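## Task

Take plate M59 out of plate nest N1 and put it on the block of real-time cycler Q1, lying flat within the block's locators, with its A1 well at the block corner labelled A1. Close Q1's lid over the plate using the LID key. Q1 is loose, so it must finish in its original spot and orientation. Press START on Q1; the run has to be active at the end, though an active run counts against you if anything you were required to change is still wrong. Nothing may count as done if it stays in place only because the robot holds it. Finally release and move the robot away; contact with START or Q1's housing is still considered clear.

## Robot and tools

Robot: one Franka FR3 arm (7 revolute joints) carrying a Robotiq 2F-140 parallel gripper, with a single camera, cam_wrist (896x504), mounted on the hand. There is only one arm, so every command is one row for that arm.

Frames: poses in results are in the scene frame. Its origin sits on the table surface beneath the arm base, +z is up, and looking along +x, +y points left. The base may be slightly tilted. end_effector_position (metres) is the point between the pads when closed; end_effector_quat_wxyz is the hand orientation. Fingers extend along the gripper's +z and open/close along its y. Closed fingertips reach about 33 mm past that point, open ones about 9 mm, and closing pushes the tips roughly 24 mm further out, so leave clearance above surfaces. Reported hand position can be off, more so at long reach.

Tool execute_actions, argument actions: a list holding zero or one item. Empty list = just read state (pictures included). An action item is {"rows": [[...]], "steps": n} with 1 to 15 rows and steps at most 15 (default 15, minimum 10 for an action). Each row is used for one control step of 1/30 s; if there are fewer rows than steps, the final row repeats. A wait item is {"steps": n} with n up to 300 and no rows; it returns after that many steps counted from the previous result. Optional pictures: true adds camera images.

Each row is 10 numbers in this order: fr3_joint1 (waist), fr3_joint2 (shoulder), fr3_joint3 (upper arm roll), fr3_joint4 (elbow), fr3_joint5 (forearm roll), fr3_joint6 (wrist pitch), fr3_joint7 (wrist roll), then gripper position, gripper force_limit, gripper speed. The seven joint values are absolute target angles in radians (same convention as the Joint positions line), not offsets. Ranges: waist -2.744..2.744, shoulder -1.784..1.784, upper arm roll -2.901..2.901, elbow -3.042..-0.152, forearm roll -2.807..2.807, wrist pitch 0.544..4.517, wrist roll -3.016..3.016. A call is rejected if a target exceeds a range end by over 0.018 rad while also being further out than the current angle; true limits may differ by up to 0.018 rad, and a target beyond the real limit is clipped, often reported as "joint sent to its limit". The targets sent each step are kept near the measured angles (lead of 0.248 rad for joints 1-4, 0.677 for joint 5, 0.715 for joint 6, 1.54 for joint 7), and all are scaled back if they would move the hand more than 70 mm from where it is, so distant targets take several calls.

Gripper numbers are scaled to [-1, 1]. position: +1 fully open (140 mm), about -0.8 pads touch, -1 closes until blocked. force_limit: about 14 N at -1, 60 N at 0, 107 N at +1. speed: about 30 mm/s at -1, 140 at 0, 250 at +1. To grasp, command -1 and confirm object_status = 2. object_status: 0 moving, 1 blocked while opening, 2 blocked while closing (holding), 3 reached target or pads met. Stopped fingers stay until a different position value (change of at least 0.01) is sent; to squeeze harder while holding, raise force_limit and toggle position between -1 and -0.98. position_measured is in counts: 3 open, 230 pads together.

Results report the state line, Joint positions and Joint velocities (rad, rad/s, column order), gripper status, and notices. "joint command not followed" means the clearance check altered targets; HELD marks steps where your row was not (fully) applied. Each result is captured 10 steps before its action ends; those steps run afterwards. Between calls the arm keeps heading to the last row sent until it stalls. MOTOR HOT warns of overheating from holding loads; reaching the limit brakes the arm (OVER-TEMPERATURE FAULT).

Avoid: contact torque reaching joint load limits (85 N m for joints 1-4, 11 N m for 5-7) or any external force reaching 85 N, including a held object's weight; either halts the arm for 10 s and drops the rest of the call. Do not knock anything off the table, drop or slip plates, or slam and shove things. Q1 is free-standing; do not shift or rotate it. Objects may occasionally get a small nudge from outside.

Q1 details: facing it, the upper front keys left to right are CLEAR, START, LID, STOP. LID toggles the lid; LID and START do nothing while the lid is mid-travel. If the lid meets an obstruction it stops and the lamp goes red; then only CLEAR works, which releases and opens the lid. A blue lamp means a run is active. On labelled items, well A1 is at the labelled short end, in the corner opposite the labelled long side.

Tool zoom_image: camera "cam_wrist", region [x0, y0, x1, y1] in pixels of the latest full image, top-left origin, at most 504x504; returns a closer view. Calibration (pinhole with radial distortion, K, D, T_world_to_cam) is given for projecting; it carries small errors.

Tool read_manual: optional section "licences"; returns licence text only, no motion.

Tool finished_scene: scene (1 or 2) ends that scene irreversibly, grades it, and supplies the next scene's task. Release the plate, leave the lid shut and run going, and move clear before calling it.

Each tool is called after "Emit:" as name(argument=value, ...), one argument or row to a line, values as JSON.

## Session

Emit:
execute_actions(
  actions=[
    {"rows":[[0.1,-0.3,0,-1.7,0,1.4,1.67,1,0,0]]},
  ],
)

Emit:
execute_actions(
  actions=[
    {"steps":120},
  ],
  pictures=true,
)

Scene clock: 0.17 s of 10800.00 s.
end_effector_position=(+0.3465, -0.3112, +0.2675) position_measured=3 object_status=3 end_effector_quat_wxyz=(-0.080, -0.084, +0.957, +0.265)
Joint positions: [-0.841  0.313 -0.032 -1.766  0.183  1.533  0.496]
Joint velocities: [ 0.938 -0.956  0.155  0.305 -0.544 -0.275  1.539]
Steps of this call (steps 1 to 5: the first 5 steps of this action). Readings (joint positions | what the end effector reports):
1: [-0.957 0.425 -0.037 -1.802 0.282 1.580 0.264] | position_measured=3 object_status=3
2: [-0.932 0.403 -0.040 -1.797 0.251 1.566 0.328] | position_measured=3 object_status=3
4: [-0.873 0.345 -0.036 -1.776 0.203 1.543 0.443] | position_measured=3 object_status=3
5: the state above

Scene clock: 4.17 s of 10800.00 s.
end_effector_position=(+0.4316, +0.0556, +0.5747) position_measured=3 object_status=3 end_effector_quat_wxyz=(+0.007, -0.013, +1.000, -0.001)
Joint positions: [ 0.099 -0.3    0.001 -1.699  0.003  1.404  1.664]
Joint velocities: [-0.001  0.    -0.001  0.001  0.    -0.    -0.001]
Kept back: nothing.
Steps of this call (steps 1 to 10: the last 10 steps of your previous action; steps 11 to 75: the robot went on to your last target; steps 76 to 120: nothing new was sent). Readings (joint positions | what the end effector reports):
1: [-0.808 0.281 -0.028 -1.756 0.165 1.525 0.547] | position_measured=3 object_status=3
2: [-0.775 0.248 -0.024 -1.748 0.149 1.517 0.596] | position_measured=3 object_status=3
4: [-0.708 0.183 -0.018 -1.735 0.122 1.502 0.686] | position_measured=3 object_status=3
8: [-0.574 0.053 -0.008 -1.718 0.083 1.479 0.846] | position_measured=3 object_status=3
120: the state above
The arm was judged still, so your last target was given up. Only a new action makes it travel on or press farther. Fingers that are still opening or closing keep moving.
camera_calibration (this result's frames):
cam_wrist: T_world_to_cam=[[0.129702, 0.991379, -0.0185587, -0.0998184], [0.942454, -0.117441, 0.313031, -0.562138], [0.308153, -0.0580915, -0.949562, 0.602083], [0, 0, 0, 1]] pos_world=[0.357202, 0.0679157, 0.745829]

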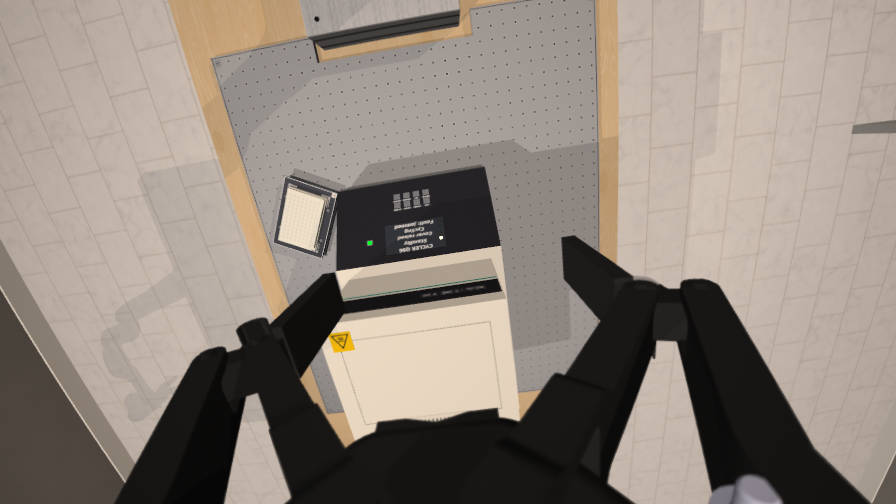

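Emit:
execute_actions(
  actions=[
    {"rows":[[0.08,-0.14,0,-2.47,0,2.33,1.65,-1,0,0]]},
  ],
)

Emit:
execute_actions(
  actions=[
    {"steps":80},
  ],
  pictures=true,
)

Scene clock: 4.73 s of 10800.00 s.
end_effector_position=(+0.4800, +0.0582, +0.5255) position_measured=31 object_status=0 end_effector_quat_wxyz=(+0.032, -0.010, +0.999, +0.001)
Joint positions: [ 0.093 -0.255  0.001 -1.8    0.003  1.6    1.664]
Joint velocities: [-0.035  0.409  0.001 -0.764 -0.001  1.241 -0.001]
Steps of this call (steps 1 to 12: nothing new was sent; steps 13 to 17: the first 5 steps of this action). Readings (joint positions | what the end effector reports):
13: [0.098 -0.300 0.001 -1.710 0.003 1.435 1.664] | position_measured=3 object_status=0
14: [0.097 -0.293 0.001 -1.729 0.003 1.475 1.664] | position_measured=9 object_status=0
16: [0.094 -0.268 0.001 -1.774 0.003 1.557 1.664] | position_measured=24 object_status=0
17: the state above

Scene clock: 7.40 s of 10800.00 s.
end_effector_position=(+0.4564, +0.0474, +0.2205) position_measured=233 object_status=3 end_effector_quat_wxyz=(+0.002, -0.007, +1.000, -0.002)
Joint positions: [ 0.081 -0.139  0.001 -2.469  0.002  2.326  1.656]
Joint velocities: [-0.     0.001 -0.001 -0.     0.001  0.    -0.   ]
Kept back: nothing.
Steps of this call (steps 1 to 10: the last 10 steps of your previous action; steps 11 to 45: the robot went on to your last target; steps 46 to 80: nothing new was sent). Readings (joint positions | what the end effector reports):
1: [0.092 -0.242 0.001 -1.827 0.003 1.645 1.664] | position_measured=39 object_status=0
2: [0.091 -0.230 0.001 -1.857 0.003 1.693 1.664] | position_measured=47 object_status=0
4: [0.089 -0.207 0.001 -1.924 0.003 1.792 1.664] | position_measured=62 object_status=0
8: [0.085 -0.170 0.001 -2.107 0.003 1.994 1.663] | position_measured=92 object_status=0
80: the state above
The arm was judged still, so your last target was given up. Only a new action makes it travel on or press farther. Fingers that are still opening or closing keep moving.
camera_calibration (this result's frames):
cam_wrist: T_world_to_cam=[[0.141488, 0.989702, -0.0217238, -0.106077], [0.943809, -0.128241, 0.304596, -0.473936], [0.298674, -0.0635999, -0.952234, 0.262796], [0, 0, 0, 1]] pos_world=[0.383823, 0.0609201, 0.392298]

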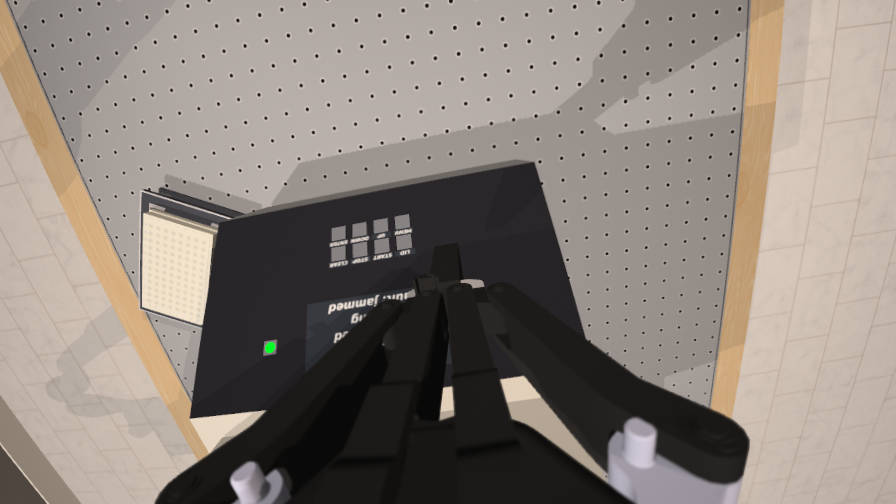

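Emit:
execute_actions(
  actions=[
    {"rows":[[-0.017,-0.133,0,-2.554,0,2.421,2.33,-1,0,0]]},
  ],
)

Emit:
execute_actions(
  actions=[
    {"steps":50},
  ],
)

Emit:
execute_actions(
  actions=[
    {"rows":[[-0.017,-0.083,0,-2.572,0,2.489,2.33,-1,0,0]]},
  ],
)

Emit:
execute_actions(
  actions=[
    {"steps":25},
  ],
)

Emit:
execute_actions(
  actions=[
    {"rows":[[-0.017,-0.2,0,-2.5,0,2.3,2.33,-1,0,0],[-0.017,-0.2,0,-2.5,0,2.3,2.33,-1,0,0],[-0.017,-0.2,0,-2.5,0,2.3,2.33,-1,0,0],[-0.017,-0.2,0,-2.5,0,2.3,2.33,-1,0,0],[-0.25,-0.25,0,-2.25,0,2.0,0.9,1,0,0]]},
  ],
)

Emit:
execute_actions(
  actions=[
    {"steps":150},
  ],
  pictures=true,
)

Scene clock: 8.27 s of 10800.00 s.
end_effector_position=(+0.4360, +0.0061, +0.1924) position_measured=233 object_status=3 end_effector_quat_wxyz=(-0.009, +0.174, +0.985, -0.004)
Joint positions: [-0.005 -0.133 -0.002 -2.543  0.002  2.382  1.93 ]
Joint velocities: [-0.248  0.061 -0.067 -0.212  0.     0.18   1.304]
Steps of this call (steps 1 to 21: nothing new was sent; steps 22 to 26: the first 5 steps of this action). Readings (joint positions | what the end effector reports):
22: [0.064 -0.141 0.010 -2.482 0.002 2.343 1.713] | position_measured=233 object_status=3
23: [0.041 -0.142 0.010 -2.503 0.002 2.357 1.776] | position_measured=233 object_status=3
25: [0.006 -0.136 0.001 -2.534 0.002 2.375 1.884] | position_measured=233 object_status=3
26: the state above

Scene clock: 9.93 s of 10800.00 s.
end_effector_position=(+0.4415, +0.0015, +0.1908) position_measured=233 object_status=3 end_effector_quat_wxyz=(+0.003, +0.367, +0.930, -0.001)
Joint positions: [-0.016 -0.131 -0.001 -2.552  0.002  2.417  2.322]
Joint velocities: [-0.001 -0.     0.001  0.001  0.001 -0.     0.005]
Kept back: nothing.
Steps of this call (steps 1 to 10: the last 10 steps of your previous action; steps 11 to 50: the robot went on to your last target). Readings (joint positions | what the end effector reports):
1: [-0.011 -0.132 -0.003 -2.548 0.002 2.387 1.971] | position_measured=233 object_status=3
2: [-0.014 -0.131 -0.003 -2.551 0.002 2.392 2.007] | position_measured=233 object_status=3
4: [-0.016 -0.131 -0.003 -2.552 0.002 2.400 2.070] | position_measured=233 object_status=3
8: [-0.016 -0.131 -0.002 -2.552 0.002 2.409 2.160] | position_measured=233 object_status=3
50: the state above

Scene clock: 10.10 s of 10800.00 s.
end_effector_position=(+0.4405, +0.0014, +0.1762) position_measured=233 object_status=3 end_effector_quat_wxyz=(+0.001, +0.368, +0.930, -0.002)
Joint positions: [-0.016 -0.1   -0.001 -2.563  0.002  2.455  2.323]
Joint velocities: [-0.    -0.033  0.    -0.043  0.001  0.002  0.009]
Steps of this call (steps 1 to 5: the first 5 steps of this action). Readings (joint positions | what the end effector reports):
1: [-0.016 -0.126 -0.001 -2.553 0.002 2.428 2.322] | position_measured=233 object_status=3
2: [-0.016 -0.114 -0.001 -2.556 0.002 2.440 2.323] | position_measured=233 object_status=3
4: [-0.016 -0.099 -0.001 -2.562 0.002 2.455 2.323] | position_measured=233 object_status=3
5: the state above

Scene clock: 10.93 s of 10800.00 s.
end_effector_position=(+0.4405, +0.0015, +0.1761) position_measured=233 object_status=3 end_effector_quat_wxyz=(+0.002, +0.369, +0.930, -0.001)
Joint positions: [-0.016 -0.101 -0.001 -2.565  0.002  2.457  2.325]
Joint velocities: [ 0.    -0.     0.001  0.001  0.001 -0.     0.001]
Kept back: nothing.
Steps of this call (steps 1 to 10: the last 10 steps of your previous action; steps 11 to 15: the robot went on to your last target; steps 16 to 25: nothing new was sent). Readings (joint positions | what the end effector reports):
1: [-0.016 -0.101 -0.001 -2.564 0.002 2.456 2.323] | position_measured=233 object_status=3
2: [-0.016 -0.101 -0.001 -2.564 0.002 2.456 2.324] | position_measured=233 object_status=3
4: [-0.016 -0.101 -0.001 -2.564 0.002 2.456 2.324] | position_measured=233 object_status=3
8: [-0.016 -0.101 -0.001 -2.564 0.002 2.457 2.324] | position_measured=233 object_status=3
25: the state above
The arm was judged still, so your last target was given up. Only a new action makes it travel on or press farther. Fingers that are still opening or closing keep moving.

Scene clock: 11.10 s of 10800.00 s.
end_effector_position=(+0.4624, -0.0028, +0.2351) position_measured=233 object_status=0 end_effector_quat_wxyz=(+0.024, +0.347, +0.938, +0.006)
Joint positions: [-0.035 -0.186  0.009 -2.491  0.002  2.345  2.27 ]
Joint velocities: [-0.747 -0.191  0.197  0.948  0.    -0.892 -1.958]
Steps of this call (steps 1 to 5: the first 5 steps of this action). Readings (joint positions | what the end effector reports):
1: [-0.016 -0.112 -0.001 -2.558 0.002 2.432 2.325] | position_measured=233 object_status=3
2: [-0.016 -0.136 -0.001 -2.544 0.002 2.406 2.325] | position_measured=233 object_status=3
4: [-0.016 -0.177 -0.001 -2.515 0.002 2.375 2.325] | position_measured=233 object_status=3
5: the state above

Scene clock: 16.10 s of 10800.00 s.
end_effector_position=(+0.4595, -0.1073, +0.3446) position_measured=3 object_status=3 end_effector_quat_wxyz=(+0.007, -0.214, +0.977, -0.004)
Joint positions: [-0.249 -0.251 -0.001 -2.25   0.002  2.004  0.906]
Joint velocities: [-0.     0.    -0.001  0.001 -0.     0.001 -0.001]
Kept back: nothing.
Steps of this call (steps 1 to 10: the last 10 steps of your previous action; steps 11 to 60: the robot went on to your last target; steps 61 to 120: nothing new was sent; then 1.00 s passed at rest). Readings (joint positions | what the end effector reports):
1: [-0.062 -0.193 0.011 -2.457 0.002 2.317 2.205] | position_measured=233 object_status=0
2: [-0.092 -0.201 0.011 -2.423 0.002 2.288 2.135] | position_measured=220 object_status=0
4: [-0.153 -0.218 0.008 -2.354 0.002 2.224 1.967] | position_measured=204 object_status=0
8: [-0.237 -0.251 -0.006 -2.262 0.002 2.109 1.594] | position_measured=174 object_status=0
120: the state above
The arm was judged still, so your last target was given up. Only a new action makes it travel on or press farther. Fingers that are still opening or closing keep moving.
camera_calibration (this result's frames):
cam_wrist: T_world_to_cam=[[-0.271902, 0.961964, -0.026355, 0.237889], [0.912237, 0.266373, 0.311238, -0.479854], [0.306421, 0.0605843, -0.949966, 0.379169], [0, 0, 0, 1]] pos_world=[0.386237, -0.123992, 0.515816]

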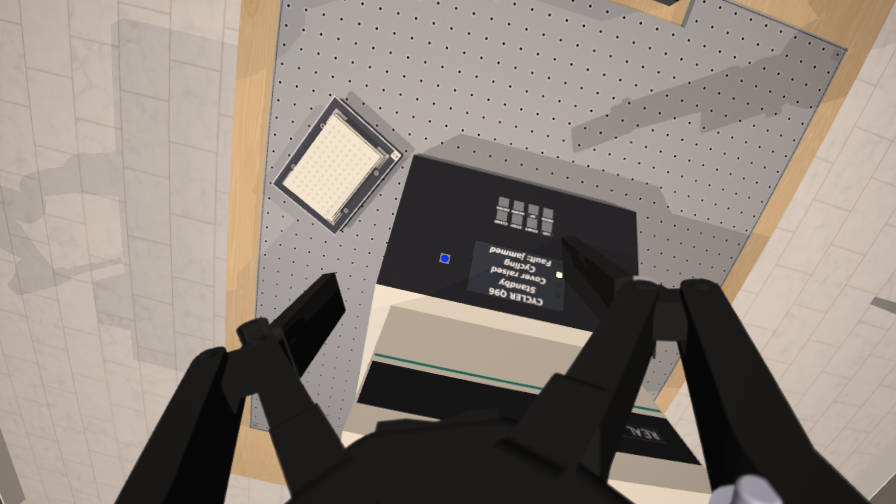

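Emit:
execute_actions(
  actions=[
    {"rows":[[-0.067,-0.15,0,-2.55,0,2.4,2.29,-1,0,0]]},
  ],
)

Emit:
execute_actions(
  actions=[
    {"steps":70},
  ],
)

Emit:
execute_actions(
  actions=[
    {"rows":[[-0.067,-0.09,0,-2.57,0,2.48,2.29,-1,0,0]]},
  ],
)

Emit:
execute_actions(
  actions=[
    {"steps":20},
  ],
)

Emit:
execute_actions(
  actions=[
    {"rows":[[-0.067,-0.15,0,-2.55,0,2.4,2.29,-1,0,0],[-0.067,-0.15,0,-2.55,0,2.4,2.29,-1,0,0],[-0.067,-0.15,0,-2.55,0,2.4,2.29,-1,0,0],[-0.067,-0.15,0,-2.55,0,2.4,2.29,-1,0,0],[-0.067,-0.15,0,-2.55,0,2.4,2.29,-1,0,0],[0.022,-0.155,0,-2.56,0,2.405,2.37,-1,0,0]]},
  ],
)

Emit:
execute_actions(
  actions=[
    {"steps":40},
  ],
  pictures=true,
)

Emit:
execute_actions(
  actions=[
    {"rows":[[0.022,-0.095,0,-2.58,0,2.485,2.37,-1,0,0]]},
  ],
)

Emit:
execute_actions(
  actions=[
    {"steps":20},
  ],
)

Emit:
execute_actions(
  actions=[
    {"rows":[[0.022,-0.2,0,-2.5,0,2.3,2.33,-1,0,0],[0.022,-0.2,0,-2.5,0,2.3,2.33,-1,0,0],[0.022,-0.2,0,-2.5,0,2.3,2.33,-1,0,0],[0.022,-0.2,0,-2.5,0,2.3,2.33,-1,0,0],[-0.25,-0.25,0,-2.25,0,2.0,0.9,1,0,0]]},
  ],
)

Emit:
execute_actions(
  actions=[
    {"steps":200},
  ],
  pictures=true,
)

Scene clock: 17.17 s of 10800.00 s.
end_effector_position=(+0.4451, -0.0611, +0.2672) position_measured=31 object_status=0 end_effector_quat_wxyz=(-0.015, -0.103, +0.995, +0.003)
Joint positions: [-0.15  -0.206 -0.007 -2.401  0.002  2.154  1.223]
Joint velocities: [ 0.62   0.434  0.069 -1.114  0.     0.905  2.27 ]
Steps of this call (steps 1 to 27: nothing new was sent; steps 28 to 32: the first 5 steps of this action). Readings (joint positions | what the end effector reports):
28: [-0.235 -0.251 -0.009 -2.266 0.002 2.034 0.959] | position_measured=3 object_status=0
29: [-0.214 -0.244 -0.011 -2.295 0.002 2.065 1.021] | position_measured=9 object_status=0
31: [-0.172 -0.220 -0.009 -2.363 0.002 2.122 1.147] | position_measured=24 object_status=0
32: the state above

Scene clock: 19.50 s of 10800.00 s.
end_effector_position=(+0.4396, -0.0206, +0.1978) position_measured=233 object_status=3 end_effector_quat_wxyz=(+0.003, +0.372, +0.928, -0.001)
Joint positions: [-0.068 -0.149  0.001 -2.55   0.002  2.396  2.283]
Joint velocities: [ 0.002  0.001 -0.    -0.001  0.    -0.     0.002]
Kept back: nothing.
Steps of this call (steps 1 to 10: the last 10 steps of your previous action; steps 11 to 60: the robot went on to your last target; steps 61 to 70: nothing new was sent). Readings (joint positions | what the end effector reports):
1: [-0.128 -0.192 -0.006 -2.440 0.002 2.191 1.315] | position_measured=39 object_status=0
2: [-0.108 -0.176 -0.003 -2.477 0.002 2.226 1.413] | position_measured=47 object_status=0
4: [-0.081 -0.152 0.003 -2.527 0.002 2.278 1.585] | position_measured=62 object_status=0
8: [-0.069 -0.145 0.003 -2.550 0.002 2.340 1.833] | position_measured=92 object_status=0
70: the state above
The arm was judged still, so your last target was given up. Only a new action makes it travel on or press farther. Fingers that are still opening or closing keep moving.

Scene clock: 19.67 s of 10800.00 s.
end_effector_position=(+0.4340, -0.0205, +0.1726) position_measured=233 object_status=3 end_effector_quat_wxyz=(-0.006, +0.372, +0.928, -0.004)
Joint positions: [-0.068 -0.097  0.001 -2.567  0.002  2.445  2.284]
Joint velocities: [-0.     0.161 -0.    -0.091 -0.     0.156  0.001]
Steps of this call (steps 1 to 5: the first 5 steps of this action). Readings (joint positions | what the end effector reports):
1: [-0.068 -0.142 0.001 -2.550 0.002 2.409 2.283] | position_measured=233 object_status=3
2: [-0.068 -0.128 0.001 -2.553 0.002 2.423 2.283] | position_measured=233 object_status=3
4: [-0.068 -0.104 0.001 -2.563 0.002 2.440 2.284] | position_measured=233 object_status=3
5: the state above

Scene clock: 20.33 s of 10800.00 s.
end_effector_position=(+0.4339, -0.0205, +0.1709) position_measured=233 object_status=3 end_effector_quat_wxyz=(-0.005, +0.373, +0.928, -0.004)
Joint positions: [-0.068 -0.095  0.001 -2.57   0.002  2.453  2.285]
Joint velocities: [-0.    -0.001 -0.    -0.001 -0.001  0.001  0.   ]
Kept back: nothing.
Steps of this call (steps 1 to 10: the last 10 steps of your previous action; steps 11 to 15: the robot went on to your last target; steps 16 to 20: nothing new was sent). Readings (joint positions | what the end effector reports):
1: [-0.068 -0.094 0.001 -2.569 0.002 2.450 2.284] | position_measured=233 object_status=3
2: [-0.068 -0.094 0.001 -2.569 0.002 2.451 2.284] | position_measured=233 object_status=3
4: [-0.068 -0.095 0.001 -2.570 0.002 2.452 2.284] | position_measured=233 object_status=3
8: [-0.068 -0.095 0.001 -2.570 0.002 2.452 2.284] | position_measured=233 object_status=3
20: the state above
The arm was judged still, so your last target was given up. Only a new action makes it travel on or press farther. Fingers that are still opening or closing keep moving.

Scene clock: 20.50 s of 10800.00 s.
end_effector_position=(+0.4452, -0.0209, +0.1966) position_measured=233 object_status=3 end_effector_quat_wxyz=(+0.011, +0.373, +0.928, +0.002)
Joint positions: [-0.068 -0.143  0.001 -2.553  0.002  2.423  2.285]
Joint velocities: [ 0.    -0.153 -0.     0.089  0.001 -0.086  0.001]
Steps of this call (steps 1 to 5: the first 5 steps of this action). Readings (joint positions | what the end effector reports):
1: [-0.068 -0.102 0.001 -2.570 0.002 2.444 2.285] | position_measured=233 object_status=3
2: [-0.068 -0.115 0.001 -2.567 0.002 2.435 2.285] | position_measured=233 object_status=3
4: [-0.068 -0.137 0.001 -2.556 0.002 2.426 2.285] | position_measured=233 object_status=3
5: the state above

Scene clock: 21.83 s of 10800.00 s.
end_effector_position=(+0.4402, +0.0186, +0.1974) position_measured=233 object_status=3 end_effector_quat_wxyz=(+0.007, +0.368, +0.930, +0.000)
Joint positions: [ 0.021 -0.154  0.001 -2.558  0.002  2.409  2.363]
Joint velocities: [-0.001 -0.     0.     0.     0.    -0.     0.001]
Kept back: nothing.
Steps of this call (steps 1 to 10: the last 10 steps of your previous action; steps 11 to 40: the robot went on to your last target). Readings (joint positions | what the end effector reports):
1: [-0.052 -0.148 -0.007 -2.552 0.002 2.421 2.291] | position_measured=233 object_status=3
2: [-0.031 -0.151 -0.007 -2.553 0.002 2.419 2.299] | position_measured=233 object_status=3
4: [0.001 -0.153 -0.000 -2.555 0.002 2.416 2.312] | position_measured=233 object_status=3
8: [0.020 -0.154 0.003 -2.558 0.002 2.412 2.330] | position_measured=233 object_status=3
40: the state above
camera_calibration (this result's frames):
cam_wrist: T_world_to_cam=[[0.788766, 0.614607, -0.0103069, -0.356015], [0.586794, -0.747867, 0.310433, -0.287681], [0.183086, -0.250907, -0.95054, 0.297807], [0, 0, 0, 1]] pos_world=[0.395098, 0.0783839, 0.368713]

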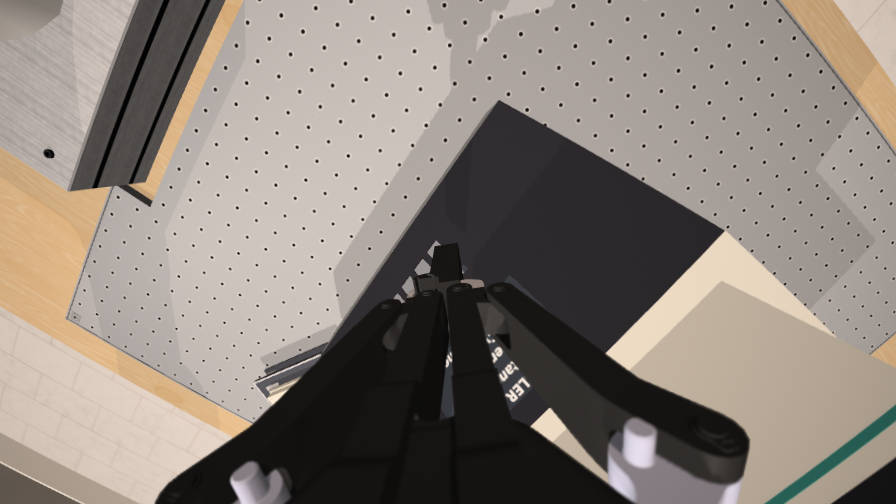

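Scene clock: 22.00 s of 10800.00 s.
end_effector_position=(+0.4323, +0.0182, +0.1714) position_measured=233 object_status=3 end_effector_quat_wxyz=(-0.005, +0.368, +0.930, -0.005)
Joint positions: [ 0.021 -0.102  0.001 -2.577  0.002  2.453  2.363]
Joint velocities: [ 0.     0.161  0.001 -0.094 -0.     0.139  0.002]
Steps of this call (steps 1 to 5: the first 5 steps of this action). Readings (joint positions | what the end effector reports):
1: [0.021 -0.147 0.001 -2.559 0.002 2.421 2.363] | position_measured=233 object_status=3
2: [0.021 -0.133 0.001 -2.562 0.002 2.433 2.363] | position_measured=233 object_status=3
4: [0.021 -0.109 0.001 -2.573 0.002 2.448 2.363] | position_measured=233 object_status=3
5: the state above

Scene clock: 22.67 s of 10800.00 s.
end_effector_position=(+0.4320, +0.0182, +0.1697) position_measured=233 object_status=3 end_effector_quat_wxyz=(-0.004, +0.369, +0.930, -0.005)
Joint positions: [ 0.021 -0.1    0.001 -2.58   0.002  2.46   2.365]
Joint velocities: [ 0.     0.001 -0.    -0.     0.    -0.001  0.001]
Kept back: nothing.
Steps of this call (steps 1 to 10: the last 10 steps of your previous action; steps 11 to 15: the robot went on to your last target; steps 16 to 20: nothing new was sent). Readings (joint positions | what the end effector reports):
1: [0.021 -0.099 0.001 -2.579 0.002 2.457 2.363] | position_measured=233 object_status=3
2: [0.021 -0.099 0.001 -2.579 0.002 2.458 2.363] | position_measured=233 object_status=3
4: [0.021 -0.100 0.001 -2.579 0.002 2.459 2.364] | position_measured=233 object_status=3
8: [0.021 -0.100 0.001 -2.580 0.002 2.459 2.364] | position_measured=233 object_status=3
20: the state above
The arm was judged still, so your last target was given up. Only a new action makes it travel on or press farther. Fingers that are still opening or closing keep moving.

Scene clock: 22.83 s of 10800.00 s.
end_effector_position=(+0.4609, +0.0149, +0.2335) position_measured=233 object_status=0 end_effector_quat_wxyz=(+0.023, +0.343, +0.939, +0.006)
Joint positions: [ 0.002 -0.186  0.011 -2.495  0.002  2.347  2.3  ]
Joint velocities: [-0.763 -0.215  0.191  0.944 -0.    -0.85  -1.934]
Steps of this call (steps 1 to 5: the first 5 steps of this action). Readings (joint positions | what the end effector reports):
1: [0.021 -0.110 0.001 -2.572 0.002 2.432 2.362] | position_measured=233 object_status=3
2: [0.021 -0.134 0.001 -2.555 0.002 2.407 2.360] | position_measured=233 object_status=3
4: [0.021 -0.176 0.001 -2.520 0.002 2.375 2.355] | position_measured=233 object_status=3
5: the state above

Scene clock: 29.50 s of 10800.00 s.
end_effector_position=(+0.4594, -0.1074, +0.3445) position_measured=3 object_status=3 end_effector_quat_wxyz=(+0.006, -0.214, +0.977, -0.004)
Joint positions: [-0.25  -0.251 -0.001 -2.25   0.002  2.004  0.906]
Joint velocities: [ 0.001 -0.     0.001 -0.     0.001  0.001  0.001]
Kept back: nothing.
Steps of this call (steps 1 to 10: the last 10 steps of your previous action; steps 11 to 75: the robot went on to your last target; steps 76 to 200: nothing new was sent). Readings (joint positions | what the end effector reports):
1: [-0.027 -0.193 0.014 -2.462 0.002 2.321 2.238] | position_measured=233 object_status=0
2: [-0.059 -0.201 0.014 -2.430 0.002 2.295 2.173] | position_measured=220 object_status=0
4: [-0.124 -0.216 0.010 -2.366 0.002 2.237 2.021] | position_measured=204 object_status=0
8: [-0.228 -0.248 -0.004 -2.268 0.002 2.119 1.644] | position_measured=174 object_status=0
200: the state above
The arm was judged still, so your last target was given up. Only a new action makes it travel on or press farther. Fingers that are still opening or closing keep moving.
camera_calibration (this result's frames):
cam_wrist: T_world_to_cam=[[-0.272056, 0.961915, -0.0265678, 0.238083], [0.912275, 0.266604, 0.31093, -0.479598], [0.306171, 0.0603531, -0.950061, 0.379253], [0, 0, 0, 1]] pos_world=[0.386181, -0.124042, 0.515761]

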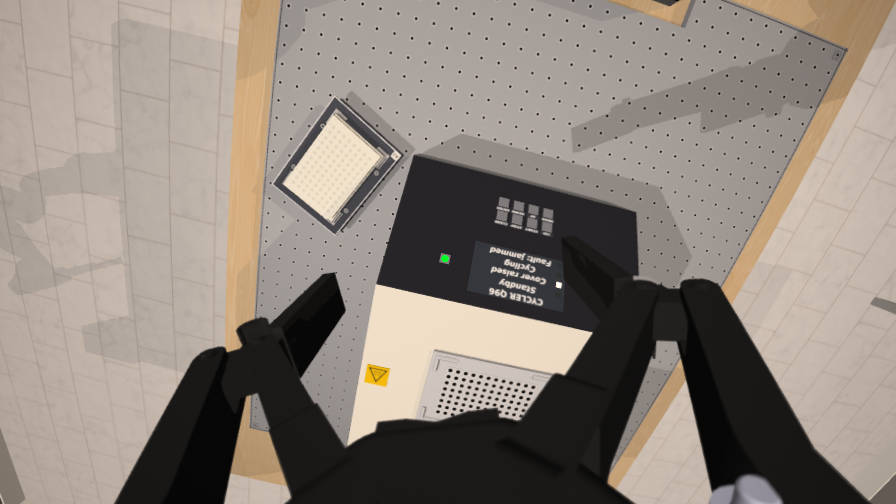

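Emit:
execute_actions(
  actions=[
    {"rows":[[-0.588,-0.172,0,-2.156,0,1.984,-1.76,0.6,0,0]]},
  ],
)

Emit:
execute_actions(
  actions=[
    {"steps":70},
  ],
)

Emit:
execute_actions(
  actions=[
    {"rows":[[-0.588,0.27,0,-2.293,0,2.563,-1.76,0.6,0,0]]},
  ],
)

Emit:
execute_actions(
  actions=[
    {"steps":70},
  ],
  pictures=true,
)

Scene clock: 30.23 s of 10800.00 s.
end_effector_position=(+0.4514, -0.1895, +0.3488) position_measured=31 object_status=0 end_effector_quat_wxyz=(+0.007, -0.342, +0.940, -0.008)
Joint positions: [-0.43  -0.204  0.013 -2.193  0.002  1.999  0.474]
Joint velocities: [-1.149  0.242 -0.122  0.27   0.001 -0.014 -3.027]
Steps of this call (steps 1 to 17: nothing new was sent; steps 18 to 22: the first 5 steps of this action). Readings (joint positions | what the end effector reports):
18: [-0.275 -0.243 0.012 -2.240 0.002 2.001 0.832] | position_measured=3 object_status=0
19: [-0.311 -0.231 0.017 -2.224 0.002 2.000 0.745] | position_measured=9 object_status=0
21: [-0.390 -0.212 0.015 -2.202 0.002 2.000 0.575] | position_measured=24 object_status=0
22: the state above

Scene clock: 32.57 s of 10800.00 s.
end_effector_position=(+0.4190, -0.2689, +0.3497) position_measured=53 object_status=3 end_effector_quat_wxyz=(+0.002, +0.981, -0.194, +0.007)
Joint positions: [-0.588 -0.174 -0.001 -2.158  0.002  1.988 -1.753]
Joint velocities: [ 0.     0.001 -0.001 -0.001 -0.     0.    -0.005]
Kept back: nothing.
Steps of this call (steps 1 to 10: the last 10 steps of your previous action; steps 11 to 70: the robot went on to your last target). Readings (joint positions | what the end effector reports):
1: [-0.470 -0.195 0.010 -2.183 0.002 1.998 0.350] | position_measured=39 object_status=0
2: [-0.508 -0.188 0.007 -2.175 0.002 1.996 0.198] | position_measured=47 object_status=0
4: [-0.560 -0.178 -0.006 -2.165 0.002 1.994 -0.116] | position_measured=53 object_status=0
8: [-0.589 -0.174 -0.009 -2.159 0.002 1.991 -0.686] | position_measured=53 object_status=0
70: the state above

Scene clock: 32.73 s of 10800.00 s.
end_effector_position=(+0.4398, -0.2825, +0.2733) position_measured=53 object_status=3 end_effector_quat_wxyz=(+0.003, +0.981, -0.194, +0.010)
Joint positions: [-0.588 -0.039 -0.001 -2.211  0.002  2.183 -1.753]
Joint velocities: [-0.     1.122 -0.001 -0.375 -0.001  1.031 -0.002]
Steps of this call (steps 1 to 5: the first 5 steps of this action). Readings (joint positions | what the end effector reports):
1: [-0.588 -0.164 -0.001 -2.162 0.002 2.024 -1.753] | position_measured=53 object_status=3
2: [-0.588 -0.140 -0.001 -2.172 0.002 2.068 -1.753] | position_measured=53 object_status=3
4: [-0.588 -0.076 -0.001 -2.198 0.002 2.147 -1.753] | position_measured=53 object_status=3
5: the state above

Scene clock: 35.07 s of 10800.00 s.
end_effector_position=(+0.4445, -0.2858, +0.1078) position_measured=53 object_status=3 end_effector_quat_wxyz=(+0.001, +0.981, -0.194, +0.002)
Joint positions: [-0.588  0.271 -0.001 -2.294  0.002  2.559 -1.754]
Joint velocities: [-0.     0.     0.001 -0.001 -0.    -0.    -0.001]
Kept back: nothing.
Steps of this call (steps 1 to 10: the last 10 steps of your previous action; steps 11 to 45: the robot went on to your last target; steps 46 to 70: nothing new was sent). Readings (joint positions | what the end effector reports):
1: [-0.588 -0.000 -0.001 -2.223 0.002 2.217 -1.753] | position_measured=53 object_status=3
2: [-0.588 0.040 -0.001 -2.234 0.002 2.249 -1.753] | position_measured=53 object_status=3
4: [-0.588 0.122 -0.001 -2.253 0.002 2.315 -1.753] | position_measured=53 object_status=3
8: [-0.588 0.256 -0.001 -2.293 0.002 2.442 -1.753] | position_measured=53 object_status=3
70: the state above
The arm was judged still, so your last target was given up. Only a new action makes it travel on or press farther. Fingers that are still opening or closing keep moving.
camera_calibration (this result's frames):
cam_wrist: T_world_to_cam=[[-0.518502, -0.854872, -0.0186753, -0.0111472], [-0.819917, 0.490865, 0.294598, 0.49095], [-0.242677, 0.168062, -0.955439, 0.445013], [0, 0, 0, 1]] pos_world=[0.504753, -0.325309, 0.280342]

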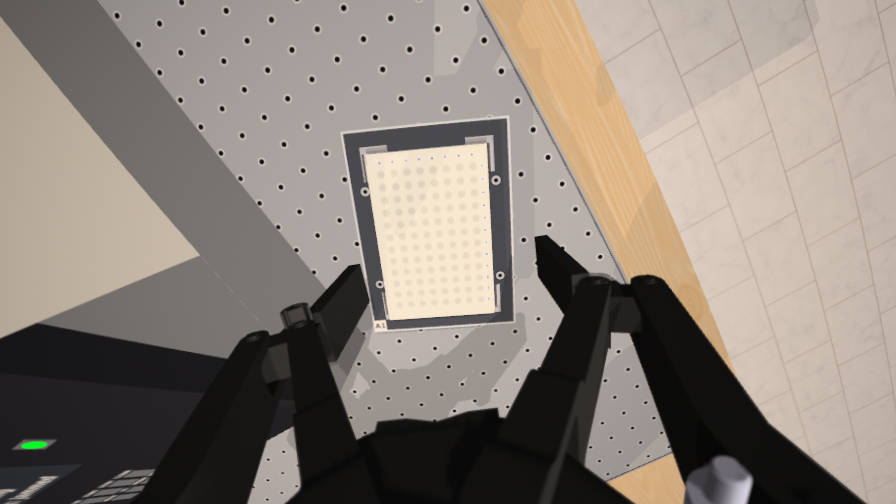

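Emit:
execute_actions(
  actions=[
    {"rows":[[-0.558,-0.1,0,-2.1,0,2.0,1.5,0.6,0,0]]},
  ],
)

Emit:
execute_actions(
  actions=[
    {"steps":70},
  ],
)

Emit:
execute_actions(
  actions=[
    {"rows":[[-0.558,0.305,0,-2.217,0,2.522,1.5,0.6,0,0]]},
  ],
)

Emit:
execute_actions(
  actions=[
    {"steps":70},
  ],
  pictures=true,
)

Scene clock: 36.30 s of 10800.00 s.
end_effector_position=(+0.4672, -0.2919, +0.1933) position_measured=53 object_status=3 end_effector_quat_wxyz=(+0.003, +0.938, -0.347, +0.016)
Joint positions: [-0.575  0.144 -0.002 -2.21   0.002  2.375 -1.423]
Joint velocities: [ 0.073 -1.022  0.005  0.53   0.    -0.891  2.073]
Steps of this call (steps 1 to 32: nothing new was sent; steps 33 to 37: the first 5 steps of this action). Readings (joint positions | what the end effector reports):
33: [-0.587 0.262 -0.002 -2.285 0.002 2.520 -1.698] | position_measured=53 object_status=3
34: [-0.584 0.239 -0.002 -2.268 0.002 2.478 -1.630] | position_measured=53 object_status=3
36: [-0.578 0.178 -0.002 -2.228 0.002 2.407 -1.494] | position_measured=53 object_status=3
37: the state above

Scene clock: 38.63 s of 10800.00 s.
end_effector_position=(+0.4466, -0.2682, +0.3418) position_measured=53 object_status=3 end_effector_quat_wxyz=(+0.008, +0.229, +0.973, -0.002)
Joint positions: [-0.559 -0.101 -0.001 -2.099  0.002  2.004  1.492]
Joint velocities: [-0.    -0.001 -0.002 -0.    -0.002 -0.     0.008]
Kept back: nothing.
Steps of this call (steps 1 to 10: the last 10 steps of your previous action; steps 11 to 70: the robot went on to your last target). Readings (joint positions | what the end effector reports):
1: [-0.573 0.110 -0.002 -2.193 0.002 2.345 -1.350] | position_measured=53 object_status=3
2: [-0.571 0.074 -0.002 -2.177 0.002 2.313 -1.266] | position_measured=53 object_status=3
4: [-0.566 0.004 -0.002 -2.145 0.002 2.242 -1.044] | position_measured=53 object_status=3
8: [-0.560 -0.096 -0.001 -2.097 0.002 2.117 -0.422] | position_measured=53 object_status=3
70: the state above

Scene clock: 38.80 s of 10800.00 s.
end_effector_position=(+0.4652, -0.2795, +0.2651) position_measured=53 object_status=3 end_effector_quat_wxyz=(+0.007, +0.230, +0.973, -0.002)
Joint positions: [-0.559  0.034 -0.001 -2.144  0.002  2.181  1.492]
Joint velocities: [ 0.002  1.103 -0.    -0.326  0.     0.909  0.001]
Steps of this call (steps 1 to 5: the first 5 steps of this action). Readings (joint positions | what the end effector reports):
1: [-0.559 -0.091 -0.001 -2.102 0.002 2.037 1.492] | position_measured=53 object_status=3
2: [-0.559 -0.067 -0.001 -2.110 0.002 2.078 1.492] | position_measured=53 object_status=3
4: [-0.559 -0.002 -0.001 -2.133 0.002 2.149 1.492] | position_measured=53 object_status=3
5: the state above

Scene clock: 41.13 s of 10800.00 s.
end_effector_position=(+0.4708, -0.2831, +0.1138) position_measured=53 object_status=3 end_effector_quat_wxyz=(+0.002, +0.231, +0.973, -0.000)
Joint positions: [-0.559  0.306 -0.001 -2.218  0.002  2.518  1.494]
Joint velocities: [ 0.001 -0.    -0.002 -0.002  0.001  0.    -0.001]
Kept back: nothing.
Steps of this call (steps 1 to 10: the last 10 steps of your previous action; steps 11 to 45: the robot went on to your last target; steps 46 to 70: nothing new was sent). Readings (joint positions | what the end effector reports):
1: [-0.559 0.072 -0.001 -2.154 0.002 2.211 1.492] | position_measured=53 object_status=3
2: [-0.559 0.110 -0.001 -2.163 0.002 2.240 1.492] | position_measured=53 object_status=3
4: [-0.559 0.190 -0.001 -2.183 0.002 2.307 1.492] | position_measured=53 object_status=3
8: [-0.559 0.300 -0.001 -2.220 0.002 2.418 1.492] | position_measured=53 object_status=3
70: the state above
The arm was judged still, so your last target was given up. Only a new action makes it travel on or press farther. Fingers that are still opening or closing keep moving.
camera_calibration (this result's frames):
cam_wrist: T_world_to_cam=[[0.582139, 0.812911, -0.0170185, -0.0414102], [0.777533, -0.550438, 0.304074, -0.538515], [0.237818, -0.190246, -0.952496, 0.128699], [0, 0, 0, 1]] pos_world=[0.412213, -0.238272, 0.285629]

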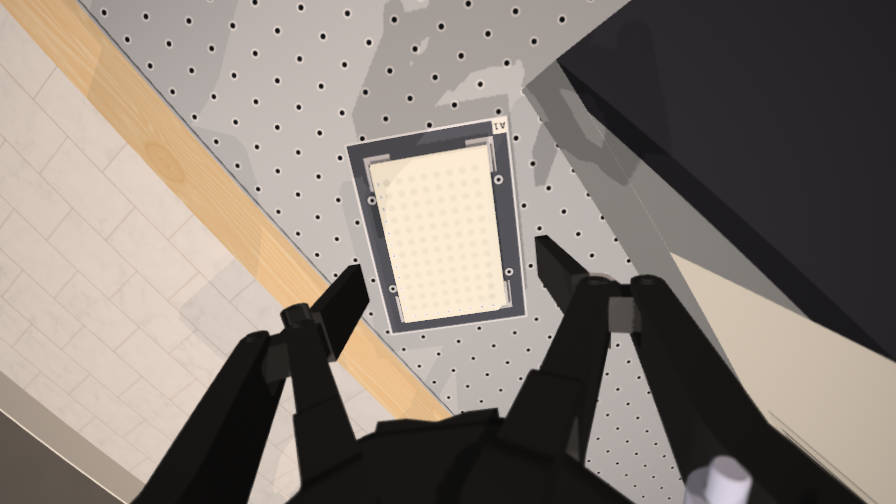

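Emit:
execute_actions(
  actions=[
    {"rows":[[-0.56,0.285,0,-2.261,0,2.546,1.53,0.6,-0.5,-1],[-0.56,0.285,0,-2.261,0,2.546,1.53,0.6,-0.5,-1],[-0.56,0.285,0,-2.261,0,2.546,1.53,0.6,-0.5,-1],[-0.56,0.285,0,-2.261,0,2.546,1.53,0.6,-0.5,-1],[-0.56,0.285,0,-2.261,0,2.546,1.53,0.6,-0.5,-1],[-0.56,0.373,0,-2.259,0,2.632,1.53,0.6,-0.5,-1]]},
  ],
)

Emit:
execute_actions(
  actions=[
    {"steps":40},
  ],
)

Emit:
execute_actions(
  actions=[
    {"rows":[[-0.56,0.373,0,-2.259,0,2.632,1.53,-1,-0.5,-1]]},
  ],
)

Emit:
execute_actions(
  actions=[
    {"steps":45},
  ],
  pictures=true,
)

Scene clock: 42.03 s of 10800.00 s.
end_effector_position=(+0.4611, -0.2773, +0.1106) position_measured=53 object_status=3 end_effector_quat_wxyz=(+0.000, +0.237, +0.972, +0.000)
Joint positions: [-0.559  0.289 -0.001 -2.254  0.002  2.533  1.506]
Joint velocities: [ 0.001 -0.024 -0.001 -0.086  0.     0.049  0.059]
Steps of this call (steps 1 to 22: nothing new was sent; steps 23 to 27: the first 5 steps of this action). Readings (joint positions | what the end effector reports):
23: [-0.559 0.301 -0.001 -2.226 0.002 2.523 1.496] | position_measured=53 object_status=3
24: [-0.559 0.296 -0.001 -2.237 0.002 2.526 1.499] | position_measured=53 object_status=3
26: [-0.559 0.290 -0.001 -2.251 0.002 2.531 1.504] | position_measured=53 object_status=3
27: the state above

Scene clock: 43.37 s of 10800.00 s.
end_effector_position=(+0.4600, -0.2766, +0.0705) position_measured=53 object_status=3 end_effector_quat_wxyz=(+0.002, +0.245, +0.969, -0.000)
Joint positions: [-0.559  0.374 -0.001 -2.261  0.002  2.628  1.524]
Joint velocities: [-0.001 -0.    -0.    -0.001  0.     0.001  0.003]
Kept back: nothing.
Steps of this call (steps 1 to 10: the last 10 steps of your previous action; steps 11 to 30: the robot went on to your last target; steps 31 to 40: nothing new was sent). Readings (joint positions | what the end effector reports):
1: [-0.559 0.299 -0.001 -2.252 0.002 2.548 1.508] | position_measured=53 object_status=3
2: [-0.559 0.318 -0.001 -2.250 0.002 2.565 1.510] | position_measured=53 object_status=3
4: [-0.559 0.352 -0.001 -2.255 0.002 2.585 1.512] | position_measured=53 object_status=3
8: [-0.559 0.374 -0.001 -2.262 0.002 2.606 1.516] | position_measured=53 object_status=3
40: the state above
The arm was judged still, so your last target was given up. Only a new action makes it travel on or press farther. Fingers that are still opening or closing keep moving.

Scene clock: 43.53 s of 10800.00 s.
end_effector_position=(+0.4600, -0.2767, +0.0706) position_measured=59 object_status=0 end_effector_quat_wxyz=(+0.002, +0.245, +0.969, -0.000)
Joint positions: [-0.559  0.374 -0.001 -2.261  0.002  2.628  1.524]
Joint velocities: [-0.     0.001  0.001  0.     0.001  0.001  0.001]
Steps of this call (steps 1 to 5: the first 5 steps of this action). Readings (joint positions | what the end effector reports):
1: [-0.559 0.374 -0.001 -2.261 0.002 2.628 1.524] | position_measured=53 object_status=0
2: [-0.559 0.374 -0.001 -2.261 0.002 2.628 1.524] | position_measured=55 object_status=0
4: [-0.559 0.374 -0.001 -2.261 0.002 2.628 1.524] | position_measured=58 object_status=0
5: the state above

Scene clock: 45.03 s of 10800.00 s.
end_effector_position=(+0.4591, -0.2804, +0.0720) position_measured=103 object_status=2 end_effector_quat_wxyz=(+0.003, +0.248, +0.969, -0.001)
Joint positions: [-0.563  0.372 -0.003 -2.26   0.001  2.628  1.524]
Joint velocities: [-0.001  0.002  0.     0.001 -0.001  0.     0.001]
Kept back: nothing.
Steps of this call (steps 1 to 10: the last 10 steps of your previous action; steps 11 to 15: the robot went on to your last target; steps 16 to 45: nothing new was sent). Readings (joint positions | what the end effector reports):
1: [-0.559 0.374 -0.001 -2.261 0.002 2.628 1.524] | position_measured=61 object_status=0
2: [-0.559 0.374 -0.001 -2.261 0.002 2.628 1.524] | position_measured=63 object_status=0
4: [-0.559 0.374 -0.001 -2.261 0.002 2.628 1.524] | position_measured=66 object_status=0
8: [-0.559 0.374 -0.001 -2.261 0.002 2.628 1.524] | position_measured=72 object_status=0
45: the state above
The arm was judged still, so your last target was given up. Only a new action makes it travel on or press farther. Fingers that are still opening or closing keep moving.
camera_calibration (this result's frames):
cam_wrist: T_world_to_cam=[[0.610977, 0.791445, -0.0179623, -0.0566228], [0.756943, -0.577397, 0.306022, -0.513509], [0.231828, -0.200569, -0.951855, 0.0919119], [0, 0, 0, 1]] pos_world=[0.401985, -0.23325, 0.243615]

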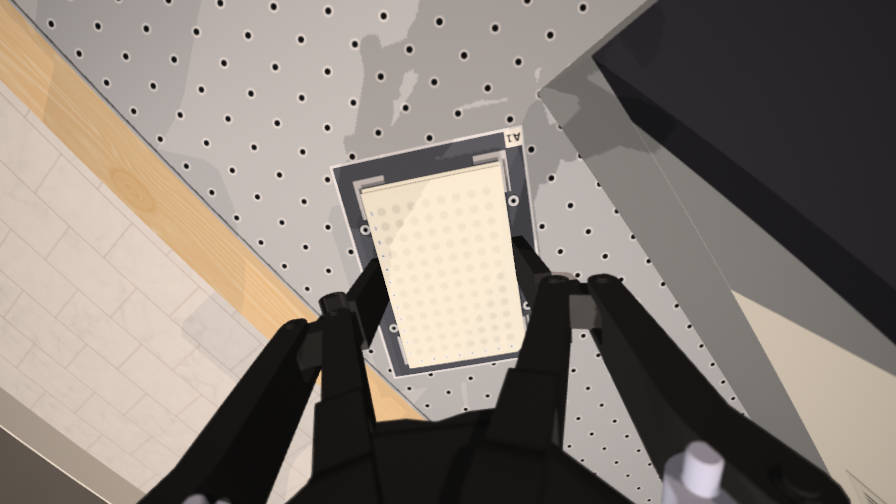

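Emit:
execute_actions(
  actions=[
    {"rows":[[-0.563,0.3,0,-2.261,0,2.56,1.53,-1,-0.5,-1],[-0.563,0.3,0,-2.261,0,2.56,1.53,-1,-0.5,-1],[-0.563,0.3,0,-2.261,0,2.56,1.53,-1,-0.5,-1],[-0.563,0.3,0,-2.261,0,2.56,1.53,-1,-0.5,-1],[-0.563,0.3,0,-2.261,0,2.56,1.53,-1,-0.5,-1],[-0.563,0.3,0,-2.261,0,2.56,1.53,-1,-0.5,-1],[-0.563,-0.172,0,-2.156,0,1.984,1.53,-1,-0.5,-1]]},
  ],
)

Emit:
execute_actions(
  actions=[
    {"steps":60},
  ],
)

Emit:
execute_actions(
  actions=[
    {"rows":[[0.05,-0.172,0,-2.156,0,1.984,0.2,-1,-0.5,-1]]},
  ],
)

Emit:
execute_actions(
  actions=[
    {"steps":60},
  ],
  pictures=true,
)

Scene clock: 45.77 s of 10800.00 s.
end_effector_position=(+0.4675, -0.2845, +0.1034) position_measured=104 object_status=2 end_effector_quat_wxyz=(+0.016, +0.248, +0.969, -0.005)
Joint positions: [-0.563  0.308 -0.002 -2.259  0.001  2.591  1.524]
Joint velocities: [-0.001 -0.219  0.008  0.046  0.    -0.13  -0.002]
Steps of this call (steps 1 to 17: nothing new was sent; steps 18 to 22: the first 5 steps of this action). Readings (joint positions | what the end effector reports):
18: [-0.563 0.364 -0.003 -2.263 0.001 2.620 1.524] | position_measured=103 object_status=2
19: [-0.563 0.347 -0.003 -2.264 0.001 2.610 1.524] | position_measured=104 object_status=2
21: [-0.563 0.317 -0.002 -2.261 0.001 2.595 1.524] | position_measured=104 object_status=2
22: the state above

Scene clock: 47.77 s of 10800.00 s.
end_effector_position=(+0.4264, -0.2587, +0.3504) position_measured=104 object_status=2 end_effector_quat_wxyz=(+0.008, +0.247, +0.969, -0.002)
Joint positions: [-0.563 -0.173 -0.001 -2.155  0.001  1.988  1.524]
Joint velocities: [-0.     0.    -0.001  0.     0.001  0.001  0.001]
Kept back: nothing.
Steps of this call (steps 1 to 10: the last 10 steps of your previous action; steps 11 to 45: the robot went on to your last target; steps 46 to 60: nothing new was sent). Readings (joint positions | what the end effector reports):
1: [-0.563 0.303 -0.002 -2.258 0.001 2.587 1.524] | position_measured=104 object_status=2
2: [-0.563 0.288 -0.002 -2.254 0.001 2.540 1.524] | position_measured=104 object_status=2
4: [-0.563 0.223 -0.002 -2.235 0.001 2.441 1.524] | position_measured=104 object_status=2
8: [-0.563 0.066 -0.002 -2.194 0.001 2.296 1.524] | position_measured=104 object_status=2
60: the state above
The arm was judged still, so your last target was given up. Only a new action makes it travel on or press farther. Fingers that are still opening or closing keep moving.

Scene clock: 47.93 s of 10800.00 s.
end_effector_position=(+0.4629, -0.1859, +0.3503) position_measured=104 object_status=2 end_effector_quat_wxyz=(+0.008, +0.011, +1.000, -0.002)
Joint positions: [-0.387 -0.173 -0.015 -2.155  0.     1.988  1.209]
Joint velocities: [ 1.158  0.003  0.119  0.001  0.     0.001 -1.663]
Steps of this call (steps 1 to 5: the first 5 steps of this action). Readings (joint positions | what the end effector reports):
1: [-0.539 -0.173 -0.015 -2.155 0.000 1.988 1.461] | position_measured=104 object_status=2
2: [-0.504 -0.173 -0.019 -2.155 0.000 1.988 1.391] | position_measured=104 object_status=2
4: [-0.427 -0.173 -0.017 -2.155 0.000 1.988 1.267] | position_measured=104 object_status=2
5: the state above

Scene clock: 49.93 s of 10800.00 s.
end_effector_position=(+0.4979, +0.0366, +0.3491) position_measured=104 object_status=2 end_effector_quat_wxyz=(+0.003, -0.656, +0.754, -0.006)
Joint positions: [ 0.05  -0.172  0.001 -2.155  0.     1.988  0.208]
Joint velocities: [ 0.    -0.001 -0.     0.001  0.    -0.    -0.008]
Kept back: nothing.
Steps of this call (steps 1 to 10: the last 10 steps of your previous action; steps 11 to 60: the robot went on to your last target). Readings (joint positions | what the end effector reports):
1: [-0.346 -0.172 -0.013 -2.155 0.000 1.988 1.154] | position_measured=104 object_status=2
2: [-0.305 -0.172 -0.011 -2.155 0.000 1.988 1.102] | position_measured=104 object_status=2
4: [-0.221 -0.172 -0.008 -2.155 0.000 1.988 1.005] | position_measured=104 object_status=2
8: [-0.053 -0.172 -0.003 -2.155 0.000 1.988 0.803] | position_measured=104 object_status=2
60: the state above
The arm was judged still, so your last target was given up. Only a new action makes it travel on or press farther. Fingers that are still opening or closing keep moving.
camera_calibration (this result's frames):
cam_wrist: T_world_to_cam=[[-0.956608, 0.289554, -0.0325659, 0.477661], [0.267213, 0.916337, 0.298199, -0.252687], [0.116186, 0.276558, -0.953948, 0.451136], [0, 0, 0, 1]] pos_world=[0.472039, -0.0315275, 0.521267]

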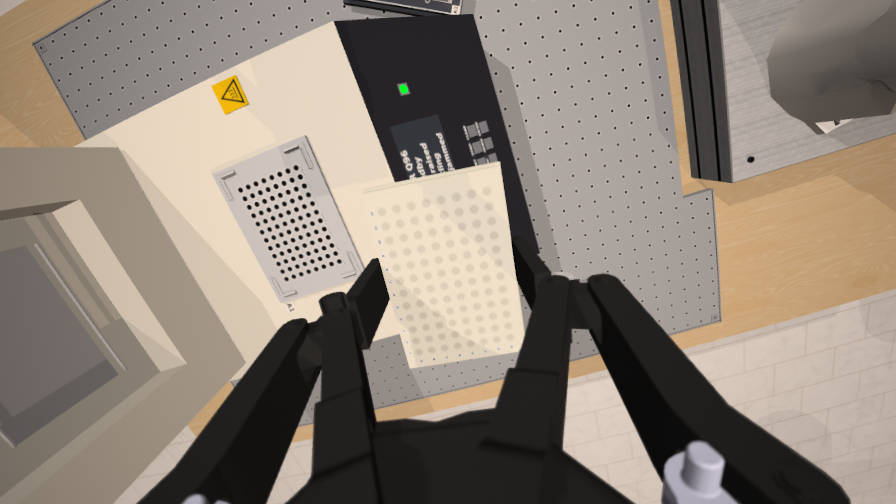

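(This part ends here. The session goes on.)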